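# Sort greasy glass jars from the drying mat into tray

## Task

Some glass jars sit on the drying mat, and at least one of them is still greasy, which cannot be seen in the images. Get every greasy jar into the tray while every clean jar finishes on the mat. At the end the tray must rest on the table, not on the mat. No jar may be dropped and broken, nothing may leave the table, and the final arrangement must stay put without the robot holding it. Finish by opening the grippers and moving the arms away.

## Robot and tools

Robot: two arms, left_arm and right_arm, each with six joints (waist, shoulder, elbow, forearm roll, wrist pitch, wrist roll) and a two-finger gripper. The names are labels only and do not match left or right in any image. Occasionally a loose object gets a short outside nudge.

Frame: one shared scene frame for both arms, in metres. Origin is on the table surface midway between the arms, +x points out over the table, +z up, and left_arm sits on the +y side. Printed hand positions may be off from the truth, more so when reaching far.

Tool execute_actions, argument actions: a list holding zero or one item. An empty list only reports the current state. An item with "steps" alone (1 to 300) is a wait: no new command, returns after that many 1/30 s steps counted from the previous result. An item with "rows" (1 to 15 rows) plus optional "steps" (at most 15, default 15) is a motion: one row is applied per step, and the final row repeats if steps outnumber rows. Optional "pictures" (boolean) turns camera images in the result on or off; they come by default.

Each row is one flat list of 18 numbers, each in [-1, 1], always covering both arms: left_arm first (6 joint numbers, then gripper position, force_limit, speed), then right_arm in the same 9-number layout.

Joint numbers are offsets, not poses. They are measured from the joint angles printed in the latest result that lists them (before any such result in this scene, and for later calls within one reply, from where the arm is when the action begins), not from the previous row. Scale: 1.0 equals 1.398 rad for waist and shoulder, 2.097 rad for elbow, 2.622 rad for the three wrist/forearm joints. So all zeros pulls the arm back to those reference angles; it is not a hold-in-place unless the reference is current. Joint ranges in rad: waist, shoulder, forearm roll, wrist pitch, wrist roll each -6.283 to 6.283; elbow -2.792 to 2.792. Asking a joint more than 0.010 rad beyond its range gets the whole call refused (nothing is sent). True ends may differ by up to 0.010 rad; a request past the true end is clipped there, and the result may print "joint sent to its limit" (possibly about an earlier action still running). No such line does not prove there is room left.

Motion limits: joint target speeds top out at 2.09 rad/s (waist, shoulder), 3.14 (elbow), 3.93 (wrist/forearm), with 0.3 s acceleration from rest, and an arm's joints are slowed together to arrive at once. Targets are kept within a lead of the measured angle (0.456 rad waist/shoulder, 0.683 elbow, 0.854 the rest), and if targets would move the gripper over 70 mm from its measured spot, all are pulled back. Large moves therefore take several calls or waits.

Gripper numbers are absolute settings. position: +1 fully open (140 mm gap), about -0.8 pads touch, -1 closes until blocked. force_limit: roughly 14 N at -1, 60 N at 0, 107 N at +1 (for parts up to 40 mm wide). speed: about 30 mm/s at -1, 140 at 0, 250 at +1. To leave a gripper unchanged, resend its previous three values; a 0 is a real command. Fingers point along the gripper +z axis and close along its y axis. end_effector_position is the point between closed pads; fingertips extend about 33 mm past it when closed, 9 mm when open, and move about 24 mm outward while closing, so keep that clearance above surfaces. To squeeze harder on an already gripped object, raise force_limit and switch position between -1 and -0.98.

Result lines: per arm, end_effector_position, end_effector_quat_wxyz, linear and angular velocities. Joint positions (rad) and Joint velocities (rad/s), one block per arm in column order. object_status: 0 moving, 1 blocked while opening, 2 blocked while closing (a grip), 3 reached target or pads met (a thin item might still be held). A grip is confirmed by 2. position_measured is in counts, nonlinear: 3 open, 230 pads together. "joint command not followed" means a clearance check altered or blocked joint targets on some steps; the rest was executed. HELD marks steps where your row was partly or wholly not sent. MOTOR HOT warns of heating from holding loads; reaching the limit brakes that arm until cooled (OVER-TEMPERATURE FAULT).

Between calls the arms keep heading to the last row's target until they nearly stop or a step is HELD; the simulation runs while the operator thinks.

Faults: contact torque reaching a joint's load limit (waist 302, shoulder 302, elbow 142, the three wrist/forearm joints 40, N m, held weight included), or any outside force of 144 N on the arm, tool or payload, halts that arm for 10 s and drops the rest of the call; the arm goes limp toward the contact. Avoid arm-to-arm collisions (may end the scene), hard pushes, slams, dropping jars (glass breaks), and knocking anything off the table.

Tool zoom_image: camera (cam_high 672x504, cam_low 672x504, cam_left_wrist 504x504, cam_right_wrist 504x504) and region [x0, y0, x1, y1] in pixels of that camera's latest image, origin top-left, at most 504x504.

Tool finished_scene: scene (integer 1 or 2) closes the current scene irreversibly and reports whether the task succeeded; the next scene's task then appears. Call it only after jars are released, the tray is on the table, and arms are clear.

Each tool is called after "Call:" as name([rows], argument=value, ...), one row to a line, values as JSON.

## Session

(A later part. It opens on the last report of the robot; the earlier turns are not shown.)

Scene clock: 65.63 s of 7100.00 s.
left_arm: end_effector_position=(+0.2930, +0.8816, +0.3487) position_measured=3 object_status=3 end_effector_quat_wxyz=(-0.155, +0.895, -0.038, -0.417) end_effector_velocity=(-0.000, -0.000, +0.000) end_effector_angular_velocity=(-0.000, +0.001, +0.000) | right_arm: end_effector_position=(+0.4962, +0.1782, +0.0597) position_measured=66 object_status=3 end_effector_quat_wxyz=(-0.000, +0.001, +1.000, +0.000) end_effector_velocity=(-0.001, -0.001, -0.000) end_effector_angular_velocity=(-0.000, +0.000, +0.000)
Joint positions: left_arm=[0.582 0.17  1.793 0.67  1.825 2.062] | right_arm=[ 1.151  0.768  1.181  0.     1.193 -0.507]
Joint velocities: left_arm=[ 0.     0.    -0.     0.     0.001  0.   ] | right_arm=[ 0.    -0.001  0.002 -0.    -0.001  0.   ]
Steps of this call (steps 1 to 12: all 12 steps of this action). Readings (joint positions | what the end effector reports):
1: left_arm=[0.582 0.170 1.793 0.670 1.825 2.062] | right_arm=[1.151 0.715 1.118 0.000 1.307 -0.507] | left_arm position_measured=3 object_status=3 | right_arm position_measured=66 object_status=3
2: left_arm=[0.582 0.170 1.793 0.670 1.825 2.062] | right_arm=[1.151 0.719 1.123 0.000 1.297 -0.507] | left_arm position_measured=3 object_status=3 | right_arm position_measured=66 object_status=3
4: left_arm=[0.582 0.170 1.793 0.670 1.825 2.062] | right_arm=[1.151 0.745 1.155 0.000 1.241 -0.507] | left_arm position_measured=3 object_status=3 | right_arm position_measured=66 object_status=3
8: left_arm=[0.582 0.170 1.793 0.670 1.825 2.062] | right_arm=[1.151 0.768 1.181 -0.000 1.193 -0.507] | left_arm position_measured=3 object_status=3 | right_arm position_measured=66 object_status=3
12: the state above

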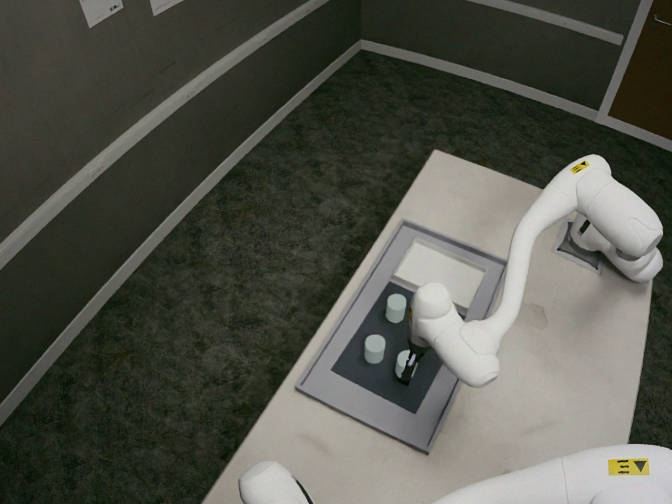

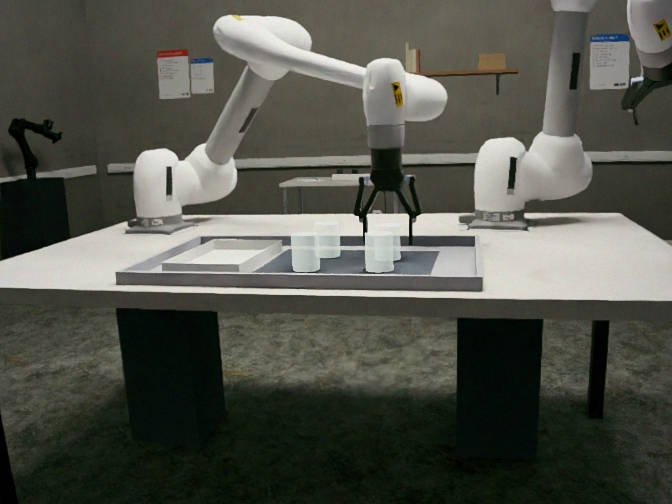

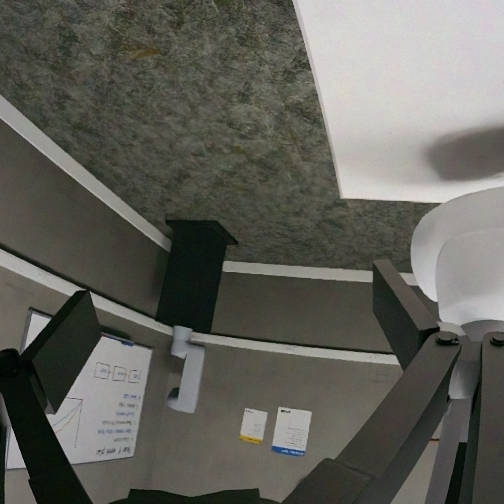

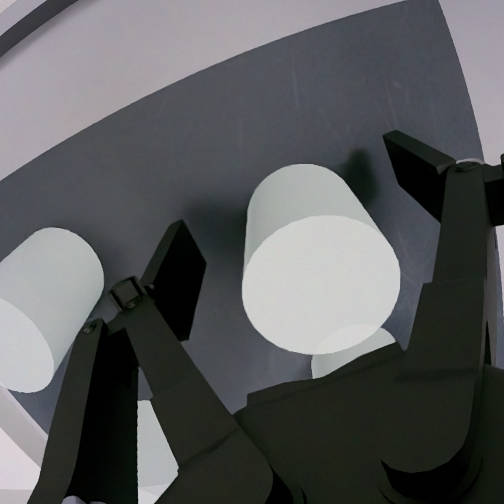

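Call:
execute_actions([
  {"rows":[[0,0,0,0,0,0,1,0,0,0.0032,0,0,0,0,0,0.2,-1,1],[0,0,0,0,0,0,1,0,0,0.0032,0,0,0,0,0,0.2,-1,1],[0,0,0,0,0,0,1,0,0,0.0032,0,0,0,0,0,0.2,-1,1],[0,0,0,0,0,0,1,0,0,0.0032,0,0,0,0,0,0.2,-1,1],[0,0,0,0,0,0,1,0,0,0.0032,0,0,0,0,0,-0.27,-1,-0.9]]},
], pictures=false)

Call:
execute_actions([
  {"steps":25},
], pictures=false)

Call:
execute_actions([
  {"rows":[[0,0,0,0,0,0,1,0,0,0,0,0,0,0,0,0.5,-1,1]],"steps":9},
], pictures=false)

Call:
execute_actions([
  {"rows":[[0,0,0,0,0,0,1,0,0,-0.0733,0.0674,-0.0836,0,0.0308,-0.0377,0.5,-1,1]],"steps":13},
])

Scene clock: 79.70 s of 7100.00 s.
left_arm: end_effector_position=(+0.2930, +0.8816, +0.3487) position_measured=3 object_status=3 end_effector_quat_wxyz=(-0.155, +0.895, -0.038, -0.417) end_effector_velocity=(-0.001, -0.000, -0.001) end_effector_angular_velocity=(-0.001, +0.002, -0.000) | right_arm: end_effector_position=(+0.4925, +0.1801, +0.0597) position_measured=125 object_status=0 end_effector_quat_wxyz=(+0.000, -0.002, +1.000, +0.000) end_effector_velocity=(+0.000, -0.000, +0.000) end_effector_angular_velocity=(+0.000, -0.000, -0.000)
Joint positions: left_arm=[0.582 0.17  1.793 0.67  1.825 2.062] | right_arm=[ 1.155  0.768  1.181 -0.     1.193 -0.508]
Joint velocities: left_arm=[ 0.     0.     0.002 -0.    -0.     0.   ] | right_arm=[-0. -0. -0. -0. -0. -0.]
Steps of this call (steps 1 to 15: the robot went on to your last target; steps 16 to 90: nothing new was sent; then 10.57 s passed at rest; steps 91 to 105: all 15 steps of this action). Readings (joint positions | what the end effector reports):
91: left_arm=[0.582 0.170 1.793 0.670 1.825 2.062] | right_arm=[1.151 0.768 1.181 -0.000 1.193 -0.508] | left_arm position_measured=3 object_status=3 | right_arm position_measured=66 object_status=0
92: left_arm=[0.582 0.170 1.793 0.670 1.825 2.062] | right_arm=[1.153 0.768 1.181 -0.000 1.193 -0.508] | left_arm position_measured=3 object_status=3 | right_arm position_measured=75 object_status=0
94: left_arm=[0.582 0.170 1.793 0.670 1.825 2.062] | right_arm=[1.155 0.768 1.181 -0.000 1.193 -0.508] | left_arm position_measured=3 object_status=3 | right_arm position_measured=101 object_status=0
98: left_arm=[0.582 0.170 1.793 0.670 1.825 2.062] | right_arm=[1.155 0.768 1.181 -0.000 1.193 -0.508] | left_arm position_measured=3 object_status=3 | right_arm position_measured=110 object_status=0
105: the state above

Scene clock: 80.53 s of 7100.00 s.
left_arm: end_effector_position=(+0.2930, +0.8816, +0.3487) position_measured=3 object_status=3 end_effector_quat_wxyz=(-0.155, +0.895, -0.038, -0.417) end_effector_velocity=(+0.000, +0.000, +0.001) end_effector_angular_velocity=(-0.001, -0.002, -0.001) | right_arm: end_effector_position=(+0.4924, +0.1801, +0.0597) position_measured=163 object_status=3 end_effector_quat_wxyz=(-0.000, -0.002, +1.000, +0.000) end_effector_velocity=(+0.000, -0.000, -0.001) end_effector_angular_velocity=(-0.001, +0.001, -0.000)
Joint positions: left_arm=[0.582 0.17  1.793 0.67  1.825 2.062] | right_arm=[ 1.155  0.768  1.181  0.     1.193 -0.507]
Joint velocities: left_arm=[ 0.    -0.001 -0.001 -0.    -0.     0.002] | right_arm=[-0.     0.001  0.     0.     0.     0.   ]
Steps of this call (steps 1 to 15: the robot went on to your last target; steps 16 to 25: nothing new was sent). Readings (joint positions | what the end effector reports):
1: left_arm=[0.582 0.170 1.793 0.670 1.825 2.062] | right_arm=[1.155 0.768 1.181 -0.000 1.193 -0.508] | left_arm position_measured=3 object_status=3 | right_arm position_measured=128 object_status=0
2: left_arm=[0.582 0.170 1.793 0.670 1.825 2.062] | right_arm=[1.155 0.768 1.181 -0.000 1.193 -0.508] | left_arm position_measured=3 object_status=3 | right_arm position_measured=130 object_status=0
4: left_arm=[0.582 0.170 1.793 0.670 1.825 2.062] | right_arm=[1.155 0.768 1.181 0.000 1.193 -0.507] | left_arm position_measured=3 object_status=3 | right_arm position_measured=134 object_status=0
8: left_arm=[0.582 0.170 1.793 0.670 1.825 2.062] | right_arm=[1.155 0.768 1.181 0.000 1.193 -0.507] | left_arm position_measured=3 object_status=3 | right_arm position_measured=143 object_status=0
25: the state above
All arms were judged still, so your last target was given up. Only a new action makes them travel on or press farther. Fingers that are still opening or closing keep moving.

Scene clock: 80.83 s of 7100.00 s.
left_arm: end_effector_position=(+0.2930, +0.8816, +0.3487) position_measured=3 object_status=3 end_effector_quat_wxyz=(-0.155, +0.895, -0.038, -0.417) end_effector_velocity=(+0.001, +0.001, +0.001) end_effector_angular_velocity=(+0.001, -0.002, -0.001) | right_arm: end_effector_position=(+0.4924, +0.1801, +0.0597) position_measured=67 object_status=0 end_effector_quat_wxyz=(-0.000, -0.002, +1.000, +0.000) end_effector_velocity=(+0.000, +0.000, +0.001) end_effector_angular_velocity=(+0.001, -0.001, -0.000)
Joint positions: left_arm=[0.582 0.17  1.793 0.67  1.825 2.062] | right_arm=[ 1.155  0.768  1.181  0.     1.193 -0.507]
Joint velocities: left_arm=[ 0.     0.    -0.002  0.    -0.     0.001] | right_arm=[-0. -0. -0.  0. -0.  0.]
Steps of this call (steps 1 to 9: all 9 steps of this action). Readings (joint positions | what the end effector reports):
1: left_arm=[0.582 0.170 1.793 0.670 1.825 2.062] | right_arm=[1.155 0.768 1.181 0.000 1.193 -0.507] | left_arm position_measured=3 object_status=3 | right_arm position_measured=163 object_status=0
2: left_arm=[0.582 0.170 1.793 0.670 1.825 2.062] | right_arm=[1.155 0.768 1.181 0.000 1.193 -0.507] | left_arm position_measured=3 object_status=3 | right_arm position_measured=154 object_status=0
4: left_arm=[0.582 0.170 1.793 0.670 1.825 2.062] | right_arm=[1.155 0.768 1.181 0.000 1.193 -0.507] | left_arm position_measured=3 object_status=3 | right_arm position_measured=127 object_status=0
8: left_arm=[0.582 0.170 1.793 0.670 1.825 2.062] | right_arm=[1.155 0.768 1.181 0.000 1.193 -0.507] | left_arm position_measured=3 object_status=3 | right_arm position_measured=73 object_status=0
9: the state above

Scene clock: 81.27 s of 7100.00 s.
left_arm: end_effector_position=(+0.2930, +0.8816, +0.3487) position_measured=3 object_status=3 end_effector_quat_wxyz=(-0.155, +0.895, -0.038, -0.417) end_effector_velocity=(+0.001, +0.000, +0.001) end_effector_angular_velocity=(+0.000, -0.001, +0.000) | right_arm: end_effector_position=(+0.6084, +0.1771, +0.0600) position_measured=66 object_status=3 end_effector_quat_wxyz=(+0.000, +0.000, +1.000, +0.000) end_effector_velocity=(+0.000, +0.002, +0.001) end_effector_angular_velocity=(+0.002, -0.001, +0.002)
Joint positions: left_arm=[0.582 0.17  1.793 0.67  1.825 2.062] | right_arm=[ 1.053  0.862  1.006  0.     1.273 -0.606]
Joint velocities: left_arm=[ 0.     0.    -0.002 -0.     0.001  0.   ] | right_arm=[ 0.001  0.001 -0.003  0.     0.001 -0.001]
Steps of this call (steps 1 to 13: all 13 steps of this action). Readings (joint positions | what the end effector reports):
1: left_arm=[0.582 0.170 1.793 0.670 1.825 2.062] | right_arm=[1.155 0.768 1.180 0.000 1.193 -0.508] | left_arm position_measured=3 object_status=3 | right_arm position_measured=66 object_status=0
2: left_arm=[0.582 0.170 1.793 0.670 1.825 2.062] | right_arm=[1.151 0.772 1.172 0.000 1.197 -0.513] | left_arm position_measured=3 object_status=3 | right_arm position_measured=66 object_status=0
4: left_arm=[0.582 0.170 1.793 0.670 1.825 2.062] | right_arm=[1.122 0.799 1.122 0.000 1.220 -0.541] | left_arm position_measured=3 object_status=3 | right_arm position_measured=66 object_status=0
8: left_arm=[0.582 0.170 1.793 0.670 1.825 2.062] | right_arm=[1.061 0.855 1.020 0.000 1.267 -0.598] | left_arm position_measured=3 object_status=3 | right_arm position_measured=66 object_status=3
13: the state above

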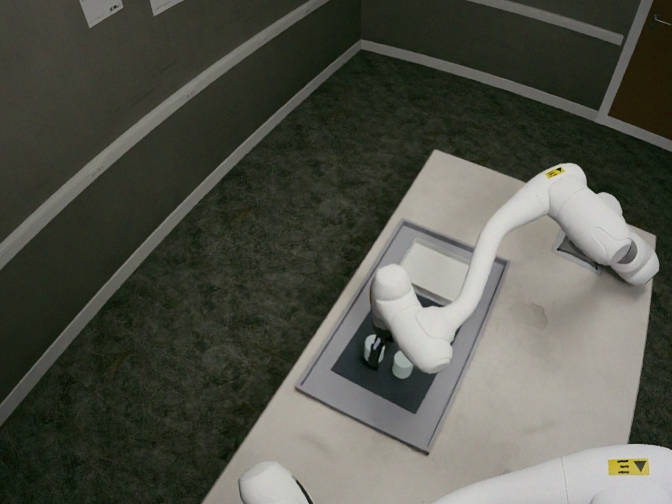

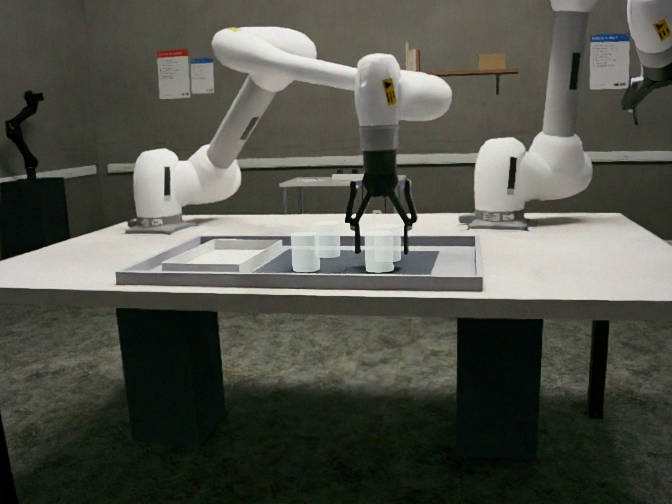

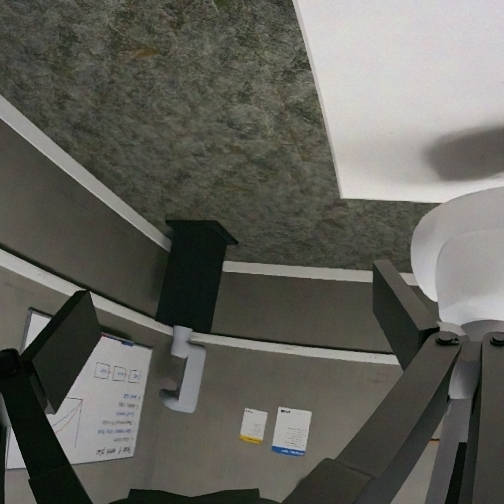

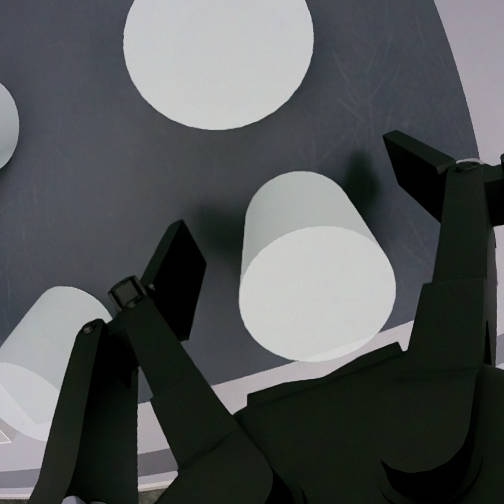

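Call:
execute_actions([
  {"rows":[[0,0,0,0,0,0,1,0,0,-0.001,0,0,0,0,0,0.2,-1,1],[0,0,0,0,0,0,1,0,0,-0.001,0,0,0,0,0,0.2,-1,1],[0,0,0,0,0,0,1,0,0,-0.001,0,0,0,0,0,0.2,-1,1],[0,0,0,0,0,0,1,0,0,-0.001,0,0,0,0,0,0.2,-1,1],[0,0,0,0,0,0,1,0,0,-0.001,0,0,0,0,0,-0.27,-1,-0.9]]},
], pictures=false)

Call:
execute_actions([
  {"steps":25},
], pictures=false)

Call:
execute_actions([
  {"rows":[[0,0,0,0,0,0,1,0,0,0,0,0,0,0,0,0.4,-1,1],[0,0,0,0,0,0,1,0,0,0,0,0,0,0,0,0.4,-1,1],[0,0,0,0,0,0,1,0,0,0,0,0,0,0,0,0.4,-1,1],[0,0,0,0,0,0,1,0,0,0,-0.038,-0.03,0,0.044,0,0.4,-1,1]]},
], pictures=false)

Call:
execute_actions([
  {"rows":[[0,0,0,0,0,0,1,0,0,0.0313,-0.2338,0.2777,0,-0.0974,0.016,0.4,-1,1]]},
], pictures=false)

Call:
execute_actions([
  {"steps":8},
], pictures=false)

Call:
execute_actions([
  {"rows":[[0,0,0,0,0,0,1,0,0,0,0.038,0.03,0,-0.044,0,0.3,-1,1]],"steps":11},
])

Call:
execute_actions([
  {"rows":[[0,0,0,0,0,0,1,0,0,0,0,0,0,0,0,-0.27,-1,-0.9]]},
], pictures=false)

Call:
execute_actions([
  {"steps":25},
], pictures=false)

Scene clock: 99.17 s of 7100.00 s.
left_arm: end_effector_position=(+0.2930, +0.8816, +0.3487) position_measured=3 object_status=3 end_effector_quat_wxyz=(-0.155, +0.895, -0.038, -0.417) end_effector_velocity=(-0.001, -0.000, -0.000) end_effector_angular_velocity=(-0.001, +0.001, -0.000) | right_arm: end_effector_position=(+0.6096, +0.1764, +0.0599) position_measured=125 object_status=0 end_effector_quat_wxyz=(+0.000, +0.001, +1.000, +0.000) end_effector_velocity=(+0.000, -0.000, +0.002) end_effector_angular_velocity=(+0.001, -0.001, -0.001)
Joint positions: left_arm=[0.582 0.17  1.793 0.67  1.825 2.062] | right_arm=[ 1.052  0.862  1.006  0.     1.273 -0.606]
Joint velocities: left_arm=[-0.    -0.001  0.002 -0.     0.     0.001] | right_arm=[-0.001 -0.002  0.     0.     0.     0.   ]
Steps of this call (steps 1 to 15: the robot went on to your last target; steps 16 to 90: nothing new was sent; then 14.40 s passed at rest; steps 91 to 105: all 15 steps of this action). Readings (joint positions | what the end effector reports):
91: left_arm=[0.582 0.170 1.793 0.670 1.825 2.062] | right_arm=[1.053 0.862 1.006 0.000 1.273 -0.606] | left_arm position_measured=3 object_status=3 | right_arm position_measured=66 object_status=0
92: left_arm=[0.582 0.170 1.793 0.670 1.825 2.062] | right_arm=[1.053 0.862 1.006 0.000 1.273 -0.606] | left_arm position_measured=3 object_status=3 | right_arm position_measured=75 object_status=0
94: left_arm=[0.582 0.170 1.793 0.670 1.825 2.062] | right_arm=[1.052 0.862 1.006 0.000 1.273 -0.606] | left_arm position_measured=3 object_status=3 | right_arm position_measured=101 object_status=0
98: left_arm=[0.582 0.170 1.793 0.670 1.825 2.062] | right_arm=[1.052 0.862 1.006 0.000 1.273 -0.606] | left_arm position_measured=3 object_status=3 | right_arm position_measured=110 object_status=0
105: the state above

Scene clock: 100.00 s of 7100.00 s.
left_arm: end_effector_position=(+0.2930, +0.8816, +0.3487) position_measured=3 object_status=3 end_effector_quat_wxyz=(-0.155, +0.895, -0.038, -0.417) end_effector_velocity=(+0.000, +0.000, +0.000) end_effector_angular_velocity=(+0.001, -0.001, +0.000) | right_arm: end_effector_position=(+0.6096, +0.1764, +0.0600) position_measured=163 object_status=3 end_effector_quat_wxyz=(+0.000, +0.001, +1.000, +0.000) end_effector_velocity=(+0.001, -0.001, -0.001) end_effector_angular_velocity=(-0.000, +0.000, -0.001)
Joint positions: left_arm=[0.582 0.17  1.793 0.67  1.825 2.062] | right_arm=[ 1.052  0.862  1.006  0.     1.273 -0.606]
Joint velocities: left_arm=[ 0.     0.    -0.     0.    -0.001 -0.001] | right_arm=[-0.001  0.001 -0.    -0.    -0.     0.   ]
Steps of this call (steps 1 to 15: the robot went on to your last target; steps 16 to 25: nothing new was sent). Readings (joint positions | what the end effector reports):
1: left_arm=[0.582 0.170 1.793 0.670 1.825 2.062] | right_arm=[1.052 0.862 1.006 0.000 1.273 -0.606] | left_arm position_measured=3 object_status=3 | right_arm position_measured=128 object_status=0
2: left_arm=[0.582 0.170 1.793 0.670 1.825 2.062] | right_arm=[1.052 0.862 1.006 0.000 1.273 -0.606] | left_arm position_measured=3 object_status=3 | right_arm position_measured=130 object_status=0
4: left_arm=[0.582 0.170 1.793 0.670 1.825 2.062] | right_arm=[1.052 0.862 1.006 0.000 1.273 -0.606] | left_arm position_measured=3 object_status=3 | right_arm position_measured=134 object_status=0
8: left_arm=[0.582 0.170 1.793 0.670 1.825 2.062] | right_arm=[1.052 0.862 1.006 0.000 1.273 -0.606] | left_arm position_measured=3 object_status=3 | right_arm position_measured=143 object_status=0
25: the state above
All arms were judged still, so your last target was given up. Only a new action makes them travel on or press farther. Fingers that are still opening or closing keep moving.

Scene clock: 100.50 s of 7100.00 s.
left_arm: end_effector_position=(+0.2930, +0.8816, +0.3487) position_measured=3 object_status=3 end_effector_quat_wxyz=(-0.155, +0.895, -0.038, -0.417) end_effector_velocity=(-0.000, -0.000, -0.000) end_effector_angular_velocity=(-0.001, +0.001, -0.000) | right_arm: end_effector_position=(+0.6060, +0.1709, +0.1474) position_measured=78 object_status=3 end_effector_quat_wxyz=(+0.000, +0.001, +1.000, +0.000) end_effector_velocity=(+0.000, +0.001, +0.002) end_effector_angular_velocity=(+0.002, -0.001, +0.000)
Joint positions: left_arm=[0.582 0.17  1.793 0.67  1.825 2.062] | right_arm=[ 1.051  0.809  0.943 -0.     1.389 -0.606]
Joint velocities: left_arm=[ 0.     0.     0.001 -0.    -0.     0.   ] | right_arm=[ 0.001  0.    -0.003 -0.     0.001  0.   ]
Steps of this call (steps 1 to 15: all 15 steps of this action). Readings (joint positions | what the end effector reports):
1: left_arm=[0.582 0.170 1.793 0.670 1.825 2.062] | right_arm=[1.052 0.862 1.006 0.000 1.273 -0.606] | left_arm position_measured=3 object_status=3 | right_arm position_measured=163 object_status=0
2: left_arm=[0.582 0.170 1.793 0.670 1.825 2.062] | right_arm=[1.052 0.862 1.006 0.000 1.273 -0.606] | left_arm position_measured=3 object_status=3 | right_arm position_measured=154 object_status=0
4: left_arm=[0.582 0.170 1.793 0.670 1.825 2.062] | right_arm=[1.052 0.861 1.006 0.000 1.274 -0.606] | left_arm position_measured=3 object_status=3 | right_arm position_measured=127 object_status=0
8: left_arm=[0.582 0.170 1.793 0.670 1.825 2.062] | right_arm=[1.051 0.819 0.955 0.000 1.365 -0.606] | left_arm position_measured=3 object_status=3 | right_arm position_measured=79 object_status=0
15: the state above

Scene clock: 101.00 s of 7100.00 s.
left_arm: end_effector_position=(+0.2930, +0.8816, +0.3487) position_measured=3 object_status=3 end_effector_quat_wxyz=(-0.155, +0.895, -0.038, -0.417) end_effector_velocity=(+0.000, +0.000, +0.000) end_effector_angular_velocity=(-0.000, +0.000, +0.000) | right_arm: end_effector_position=(+0.4721, +0.0359, +0.1359) position_measured=78 object_status=3 end_effector_quat_wxyz=(+0.000, +0.000, +1.000, +0.000) end_effector_velocity=(-0.242, -0.275, -0.044) end_effector_angular_velocity=(+0.003, -0.002, +0.005)
Joint positions: left_arm=[0.582 0.17  1.793 0.67  1.825 2.062] | right_arm=[ 1.092  0.508  1.478 -0.     1.154 -0.568]
Joint velocities: left_arm=[ 0.     0.    -0.001  0.     0.     0.001] | right_arm=[ 0.069 -0.506  0.891 -0.    -0.388  0.063]
Steps of this call (steps 1 to 15: all 15 steps of this action). Readings (joint positions | what the end effector reports):
1: left_arm=[0.582 0.170 1.793 0.670 1.825 2.062] | right_arm=[1.051 0.808 0.944 -0.000 1.389 -0.606] | left_arm position_measured=3 object_status=3 | right_arm position_measured=78 object_status=3
2: left_arm=[0.582 0.170 1.793 0.670 1.825 2.062] | right_arm=[1.052 0.804 0.953 -0.000 1.385 -0.606] | left_arm position_measured=3 object_status=3 | right_arm position_measured=78 object_status=3
4: left_arm=[0.582 0.170 1.793 0.670 1.825 2.062] | right_arm=[1.055 0.775 1.004 -0.000 1.362 -0.602] | left_arm position_measured=3 object_status=3 | right_arm position_measured=78 object_status=3
8: left_arm=[0.582 0.170 1.793 0.670 1.825 2.062] | right_arm=[1.070 0.670 1.190 -0.000 1.281 -0.588] | left_arm position_measured=3 object_status=3 | right_arm position_measured=78 object_status=3
15: the state above

Scene clock: 101.27 s of 7100.00 s.
left_arm: end_effector_position=(+0.2930, +0.8816, +0.3487) position_measured=3 object_status=3 end_effector_quat_wxyz=(-0.155, +0.895, -0.038, -0.417) end_effector_velocity=(+0.000, +0.000, +0.000) end_effector_angular_velocity=(-0.001, +0.000, -0.001) | right_arm: end_effector_position=(+0.4593, +0.0210, +0.1329) position_measured=78 object_status=3 end_effector_quat_wxyz=(+0.000, -0.000, +1.000, +0.000) end_effector_velocity=(-0.000, -0.001, -0.001) end_effector_angular_velocity=(-0.001, +0.001, -0.001)
Joint positions: left_arm=[0.582 0.17  1.793 0.67  1.825 2.062] | right_arm=[ 1.095  0.482  1.526 -0.     1.133 -0.564]
Joint velocities: left_arm=[-0.     0.    -0.001  0.     0.     0.002] | right_arm=[-0.    -0.     0.001  0.     0.     0.   ]
Steps of this call (steps 1 to 8: the robot went on to your last target). Readings (joint positions | what the end effector reports):
1: left_arm=[0.582 0.170 1.793 0.670 1.825 2.062] | right_arm=[1.094 0.494 1.504 -0.000 1.143 -0.566] | left_arm position_measured=3 object_status=3 | right_arm position_measured=78 object_status=3
2: left_arm=[0.582 0.170 1.793 0.670 1.825 2.062] | right_arm=[1.095 0.485 1.519 -0.000 1.136 -0.565] | left_arm position_measured=3 object_status=3 | right_arm position_measured=78 object_status=3
4: left_arm=[0.582 0.170 1.793 0.670 1.825 2.062] | right_arm=[1.095 0.482 1.525 -0.000 1.134 -0.564] | left_arm position_measured=3 object_status=3 | right_arm position_measured=78 object_status=3
8: the state above

Scene clock: 101.63 s of 7100.00 s.
left_arm: end_effector_position=(+0.2930, +0.8816, +0.3487) position_measured=3 object_status=3 end_effector_quat_wxyz=(-0.155, +0.895, -0.038, -0.417) end_effector_velocity=(+0.000, +0.000, +0.000) end_effector_angular_velocity=(+0.000, -0.000, +0.000) | right_arm: end_effector_position=(+0.4582, +0.0192, +0.0599) position_measured=91 object_status=3 end_effector_quat_wxyz=(+0.000, -0.000, +1.000, -0.000) end_effector_velocity=(-0.001, -0.003, -0.003) end_effector_angular_velocity=(-0.004, +0.002, -0.001)
Joint positions: left_arm=[0.582 0.17  1.793 0.67  1.825 2.062] | right_arm=[ 1.095  0.535  1.588 -0.     1.018 -0.564]
Joint velocities: left_arm=[ 0.    -0.    -0.001  0.     0.     0.   ] | right_arm=[-0.001  0.     0.005  0.    -0.001 -0.   ]
Steps of this call (steps 1 to 11: all 11 steps of this action). Readings (joint positions | what the end effector reports):
1: left_arm=[0.582 0.170 1.793 0.670 1.825 2.062] | right_arm=[1.095 0.482 1.526 -0.000 1.132 -0.564] | left_arm position_measured=3 object_status=3 | right_arm position_measured=78 object_status=0
2: left_arm=[0.582 0.170 1.793 0.670 1.825 2.062] | right_arm=[1.095 0.486 1.531 0.000 1.122 -0.564] | left_arm position_measured=3 object_status=3 | right_arm position_measured=87 object_status=0
4: left_arm=[0.582 0.170 1.793 0.670 1.825 2.062] | right_arm=[1.095 0.513 1.564 0.000 1.063 -0.564] | left_arm position_measured=3 object_status=3 | right_arm position_measured=91 object_status=0
8: left_arm=[0.582 0.170 1.793 0.670 1.825 2.062] | right_arm=[1.095 0.535 1.588 -0.000 1.018 -0.564] | left_arm position_measured=3 object_status=3 | right_arm position_measured=91 object_status=3
11: the state above

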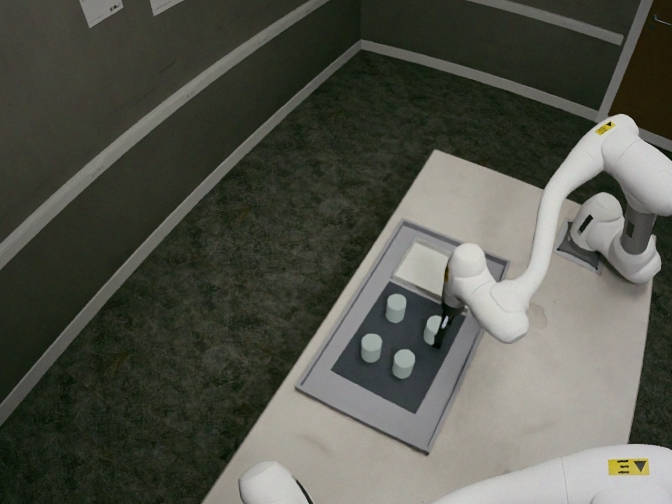

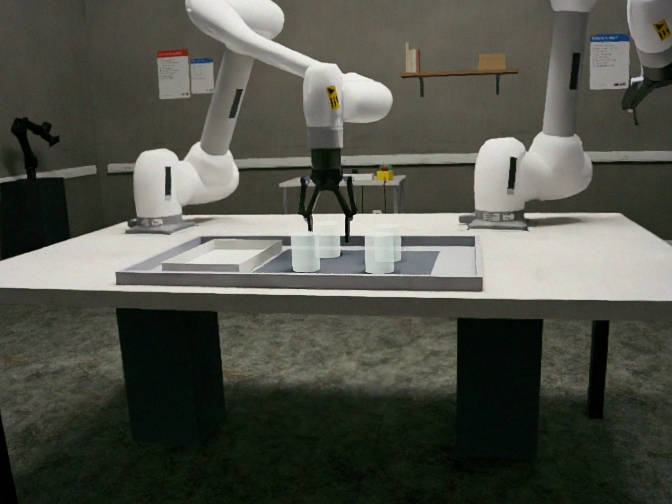

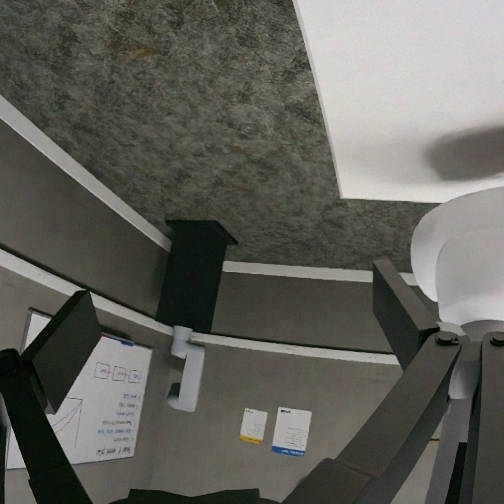

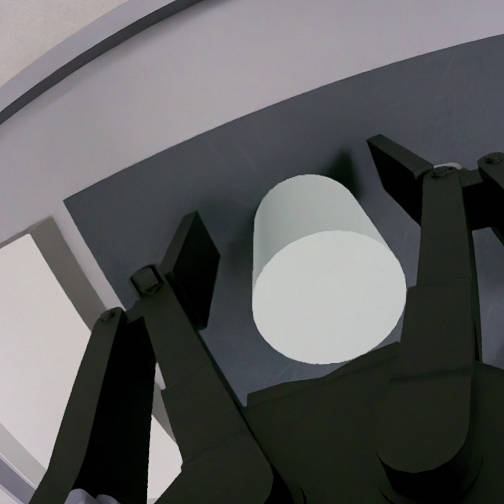

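Scene clock: 102.13 s of 7100.00 s.
left_arm: end_effector_position=(+0.2930, +0.8816, +0.3487) position_measured=3 object_status=3 end_effector_quat_wxyz=(-0.155, +0.895, -0.038, -0.417) end_effector_velocity=(-0.000, -0.000, -0.000) end_effector_angular_velocity=(+0.001, +0.000, +0.000) | right_arm: end_effector_position=(+0.4581, +0.0192, +0.0598) position_measured=121 object_status=0 end_effector_quat_wxyz=(+0.000, -0.000, +1.000, -0.000) end_effector_velocity=(-0.001, +0.001, +0.001) end_effector_angular_velocity=(+0.001, -0.000, +0.001)
Joint positions: left_arm=[0.582 0.17  1.793 0.67  1.825 2.062] | right_arm=[ 1.095  0.535  1.588 -0.     1.018 -0.564]
Joint velocities: left_arm=[ 0.     0.     0.001  0.    -0.    -0.001] | right_arm=[ 0.001 -0.    -0.001  0.     0.    -0.   ]
Steps of this call (steps 1 to 15: all 15 steps of this action). Readings (joint positions | what the end effector reports):
1: left_arm=[0.582 0.170 1.793 0.670 1.825 2.062] | right_arm=[1.095 0.535 1.588 -0.000 1.018 -0.564] | left_arm position_measured=3 object_status=3 | right_arm position_measured=91 object_status=0
2: left_arm=[0.582 0.170 1.793 0.670 1.825 2.062] | right_arm=[1.095 0.535 1.588 -0.000 1.018 -0.564] | left_arm position_measured=3 object_status=3 | right_arm position_measured=93 object_status=0
4: left_arm=[0.582 0.170 1.793 0.670 1.825 2.062] | right_arm=[1.095 0.535 1.588 -0.000 1.018 -0.564] | left_arm position_measured=3 object_status=3 | right_arm position_measured=97 object_status=0
8: left_arm=[0.582 0.170 1.793 0.670 1.825 2.062] | right_arm=[1.095 0.535 1.588 -0.000 1.018 -0.564] | left_arm position_measured=3 object_status=3 | right_arm position_measured=106 object_status=0
15: the state above

Scene clock: 102.97 s of 7100.00 s.
left_arm: end_effector_position=(+0.2930, +0.8816, +0.3487) position_measured=3 object_status=3 end_effector_quat_wxyz=(-0.155, +0.895, -0.038, -0.417) end_effector_velocity=(+0.000, +0.000, +0.000) end_effector_angular_velocity=(-0.001, -0.000, -0.001) | right_arm: end_effector_position=(+0.4582, +0.0192, +0.0599) position_measured=149 object_status=2 end_effector_quat_wxyz=(+0.000, -0.000, +1.000, +0.000) end_effector_velocity=(+0.000, -0.000, +0.000) end_effector_angular_velocity=(-0.000, -0.000, -0.001)
Joint positions: left_arm=[0.582 0.17  1.793 0.67  1.825 2.062] | right_arm=[ 1.095  0.535  1.588 -0.     1.018 -0.564]
Joint velocities: left_arm=[-0.    -0.    -0.    -0.    -0.001  0.001] | right_arm=[-0. -0.  0. -0. -0.  0.]
Steps of this call (steps 1 to 15: the robot went on to your last target; steps 16 to 25: nothing new was sent). Readings (joint positions | what the end effector reports):
1: left_arm=[0.582 0.170 1.793 0.670 1.825 2.062] | right_arm=[1.095 0.535 1.588 -0.000 1.018 -0.564] | left_arm position_measured=3 object_status=3 | right_arm position_measured=124 object_status=0
2: left_arm=[0.582 0.170 1.793 0.670 1.825 2.062] | right_arm=[1.095 0.535 1.588 -0.000 1.018 -0.564] | left_arm position_measured=3 object_status=3 | right_arm position_measured=126 object_status=0
4: left_arm=[0.582 0.170 1.793 0.670 1.825 2.062] | right_arm=[1.095 0.535 1.588 -0.000 1.018 -0.564] | left_arm position_measured=3 object_status=3 | right_arm position_measured=130 object_status=0
8: left_arm=[0.582 0.170 1.793 0.670 1.825 2.062] | right_arm=[1.095 0.535 1.588 -0.000 1.018 -0.564] | left_arm position_measured=3 object_status=3 | right_arm position_measured=139 object_status=0
25: the state above
All arms were judged still, so your last target was given up. Only a new action makes them travel on or press farther. Fingers that are still opening or closing keep moving.

Call:
execute_actions([
  {"rows":[[0,0,0,0,0,0,1,0,0,0,0,0,0,0,0,0.6,0,1]],"steps":8},
], pictures=false)

Call:
execute_actions([
  {"rows":[[0,0,0,0,0,0,1,0,0,0,-0.045,-0.0315,0,0.049,0,0.6,0,1]],"steps":12},
])

Scene clock: 136.00 s of 7100.00 s.
left_arm: end_effector_position=(+0.2930, +0.8816, +0.3487) position_measured=3 object_status=3 end_effector_quat_wxyz=(-0.155, +0.895, -0.038, -0.417) end_effector_velocity=(+0.000, +0.000, -0.000) end_effector_angular_velocity=(+0.000, -0.000, -0.000) | right_arm: end_effector_position=(+0.4581, +0.0191, +0.0598) position_measured=65 object_status=0 end_effector_quat_wxyz=(-0.000, -0.000, +1.000, -0.000) end_effector_velocity=(-0.001, +0.000, -0.001) end_effector_angular_velocity=(-0.001, +0.001, +0.001)
Joint positions: left_arm=[0.582 0.17  1.793 0.67  1.825 2.062] | right_arm=[ 1.095  0.535  1.588 -0.     1.018 -0.564]
Joint velocities: left_arm=[-0. -0.  0.  0. -0. -0.] | right_arm=[ 0.001  0.001 -0.     0.     0.     0.   ]
Steps of this call (steps 1 to 90: nothing new was sent; then 29.77 s passed at rest; steps 91 to 98: all 8 steps of this action). Readings (joint positions | what the end effector reports):
91: left_arm=[0.582 0.170 1.793 0.670 1.825 2.062] | right_arm=[1.095 0.535 1.588 -0.000 1.018 -0.564] | left_arm position_measured=3 object_status=3 | right_arm position_measured=149 object_status=0
92: left_arm=[0.582 0.170 1.793 0.670 1.825 2.062] | right_arm=[1.095 0.535 1.588 -0.000 1.018 -0.564] | left_arm position_measured=3 object_status=3 | right_arm position_measured=146 object_status=0
94: left_arm=[0.582 0.170 1.793 0.670 1.825 2.062] | right_arm=[1.095 0.535 1.588 -0.000 1.018 -0.564] | left_arm position_measured=3 object_status=3 | right_arm position_measured=119 object_status=0
98: the state above

Scene clock: 136.40 s of 7100.00 s.
left_arm: end_effector_position=(+0.2930, +0.8816, +0.3487) position_measured=3 object_status=3 end_effector_quat_wxyz=(-0.155, +0.895, -0.038, -0.417) end_effector_velocity=(+0.000, +0.000, +0.000) end_effector_angular_velocity=(+0.000, -0.001, -0.000) | right_arm: end_effector_position=(+0.4580, +0.0189, +0.1422) position_measured=53 object_status=3 end_effector_quat_wxyz=(+0.000, -0.000, +1.000, +0.000) end_effector_velocity=(+0.001, +0.001, +0.002) end_effector_angular_velocity=(+0.002, -0.002, +0.000)
Joint positions: left_arm=[0.582 0.17  1.793 0.67  1.825 2.062] | right_arm=[ 1.095  0.472  1.522 -0.     1.147 -0.564]
Joint velocities: left_arm=[-0.    -0.    -0.001 -0.    -0.     0.   ] | right_arm=[ 0.    -0.002 -0.002 -0.001  0.001  0.   ]
Steps of this call (steps 1 to 12: all 12 steps of this action). Readings (joint positions | what the end effector reports):
1: left_arm=[0.582 0.170 1.793 0.670 1.825 2.062] | right_arm=[1.095 0.535 1.588 -0.000 1.019 -0.564] | left_arm position_measured=3 object_status=3 | right_arm position_measured=54 object_status=0
2: left_arm=[0.582 0.170 1.793 0.670 1.825 2.062] | right_arm=[1.095 0.530 1.583 -0.000 1.030 -0.564] | left_arm position_measured=3 object_status=3 | right_arm position_measured=53 object_status=0
4: left_arm=[0.582 0.170 1.793 0.670 1.825 2.062] | right_arm=[1.095 0.502 1.552 -0.000 1.088 -0.564] | left_arm position_measured=3 object_status=3 | right_arm position_measured=53 object_status=0
8: left_arm=[0.582 0.170 1.793 0.670 1.825 2.062] | right_arm=[1.095 0.472 1.523 0.000 1.146 -0.564] | left_arm position_measured=3 object_status=3 | right_arm position_measured=53 object_status=3
12: the state above

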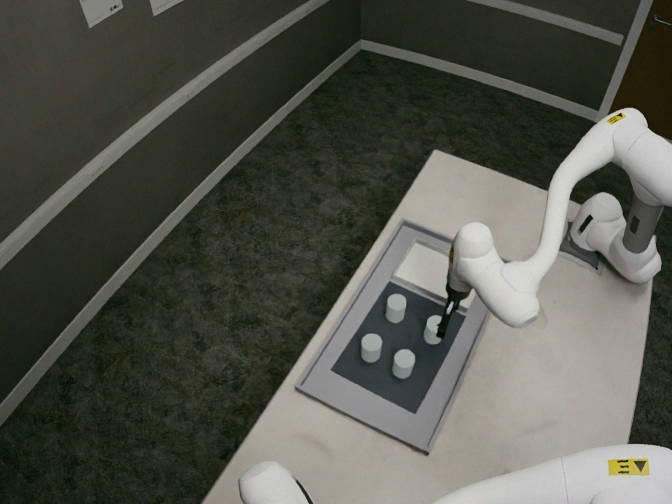

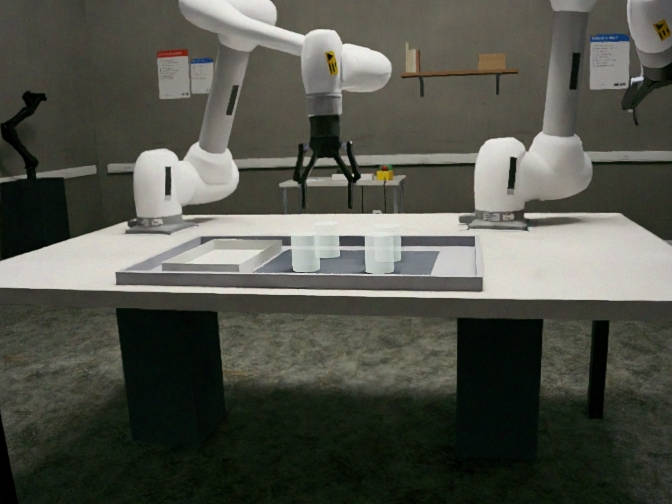

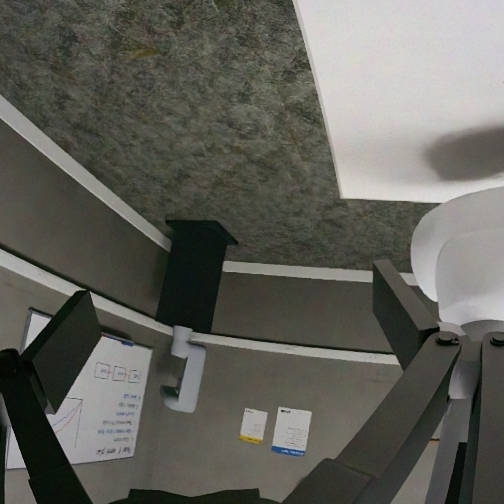

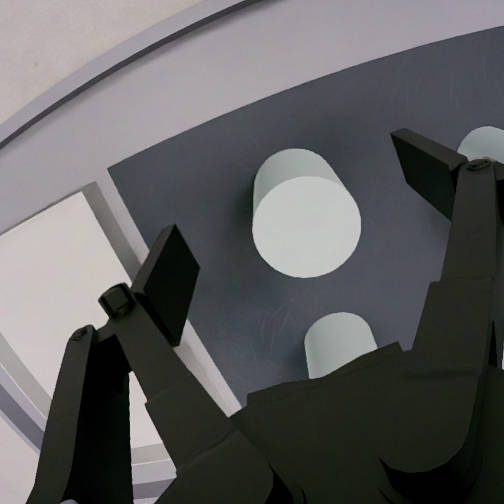

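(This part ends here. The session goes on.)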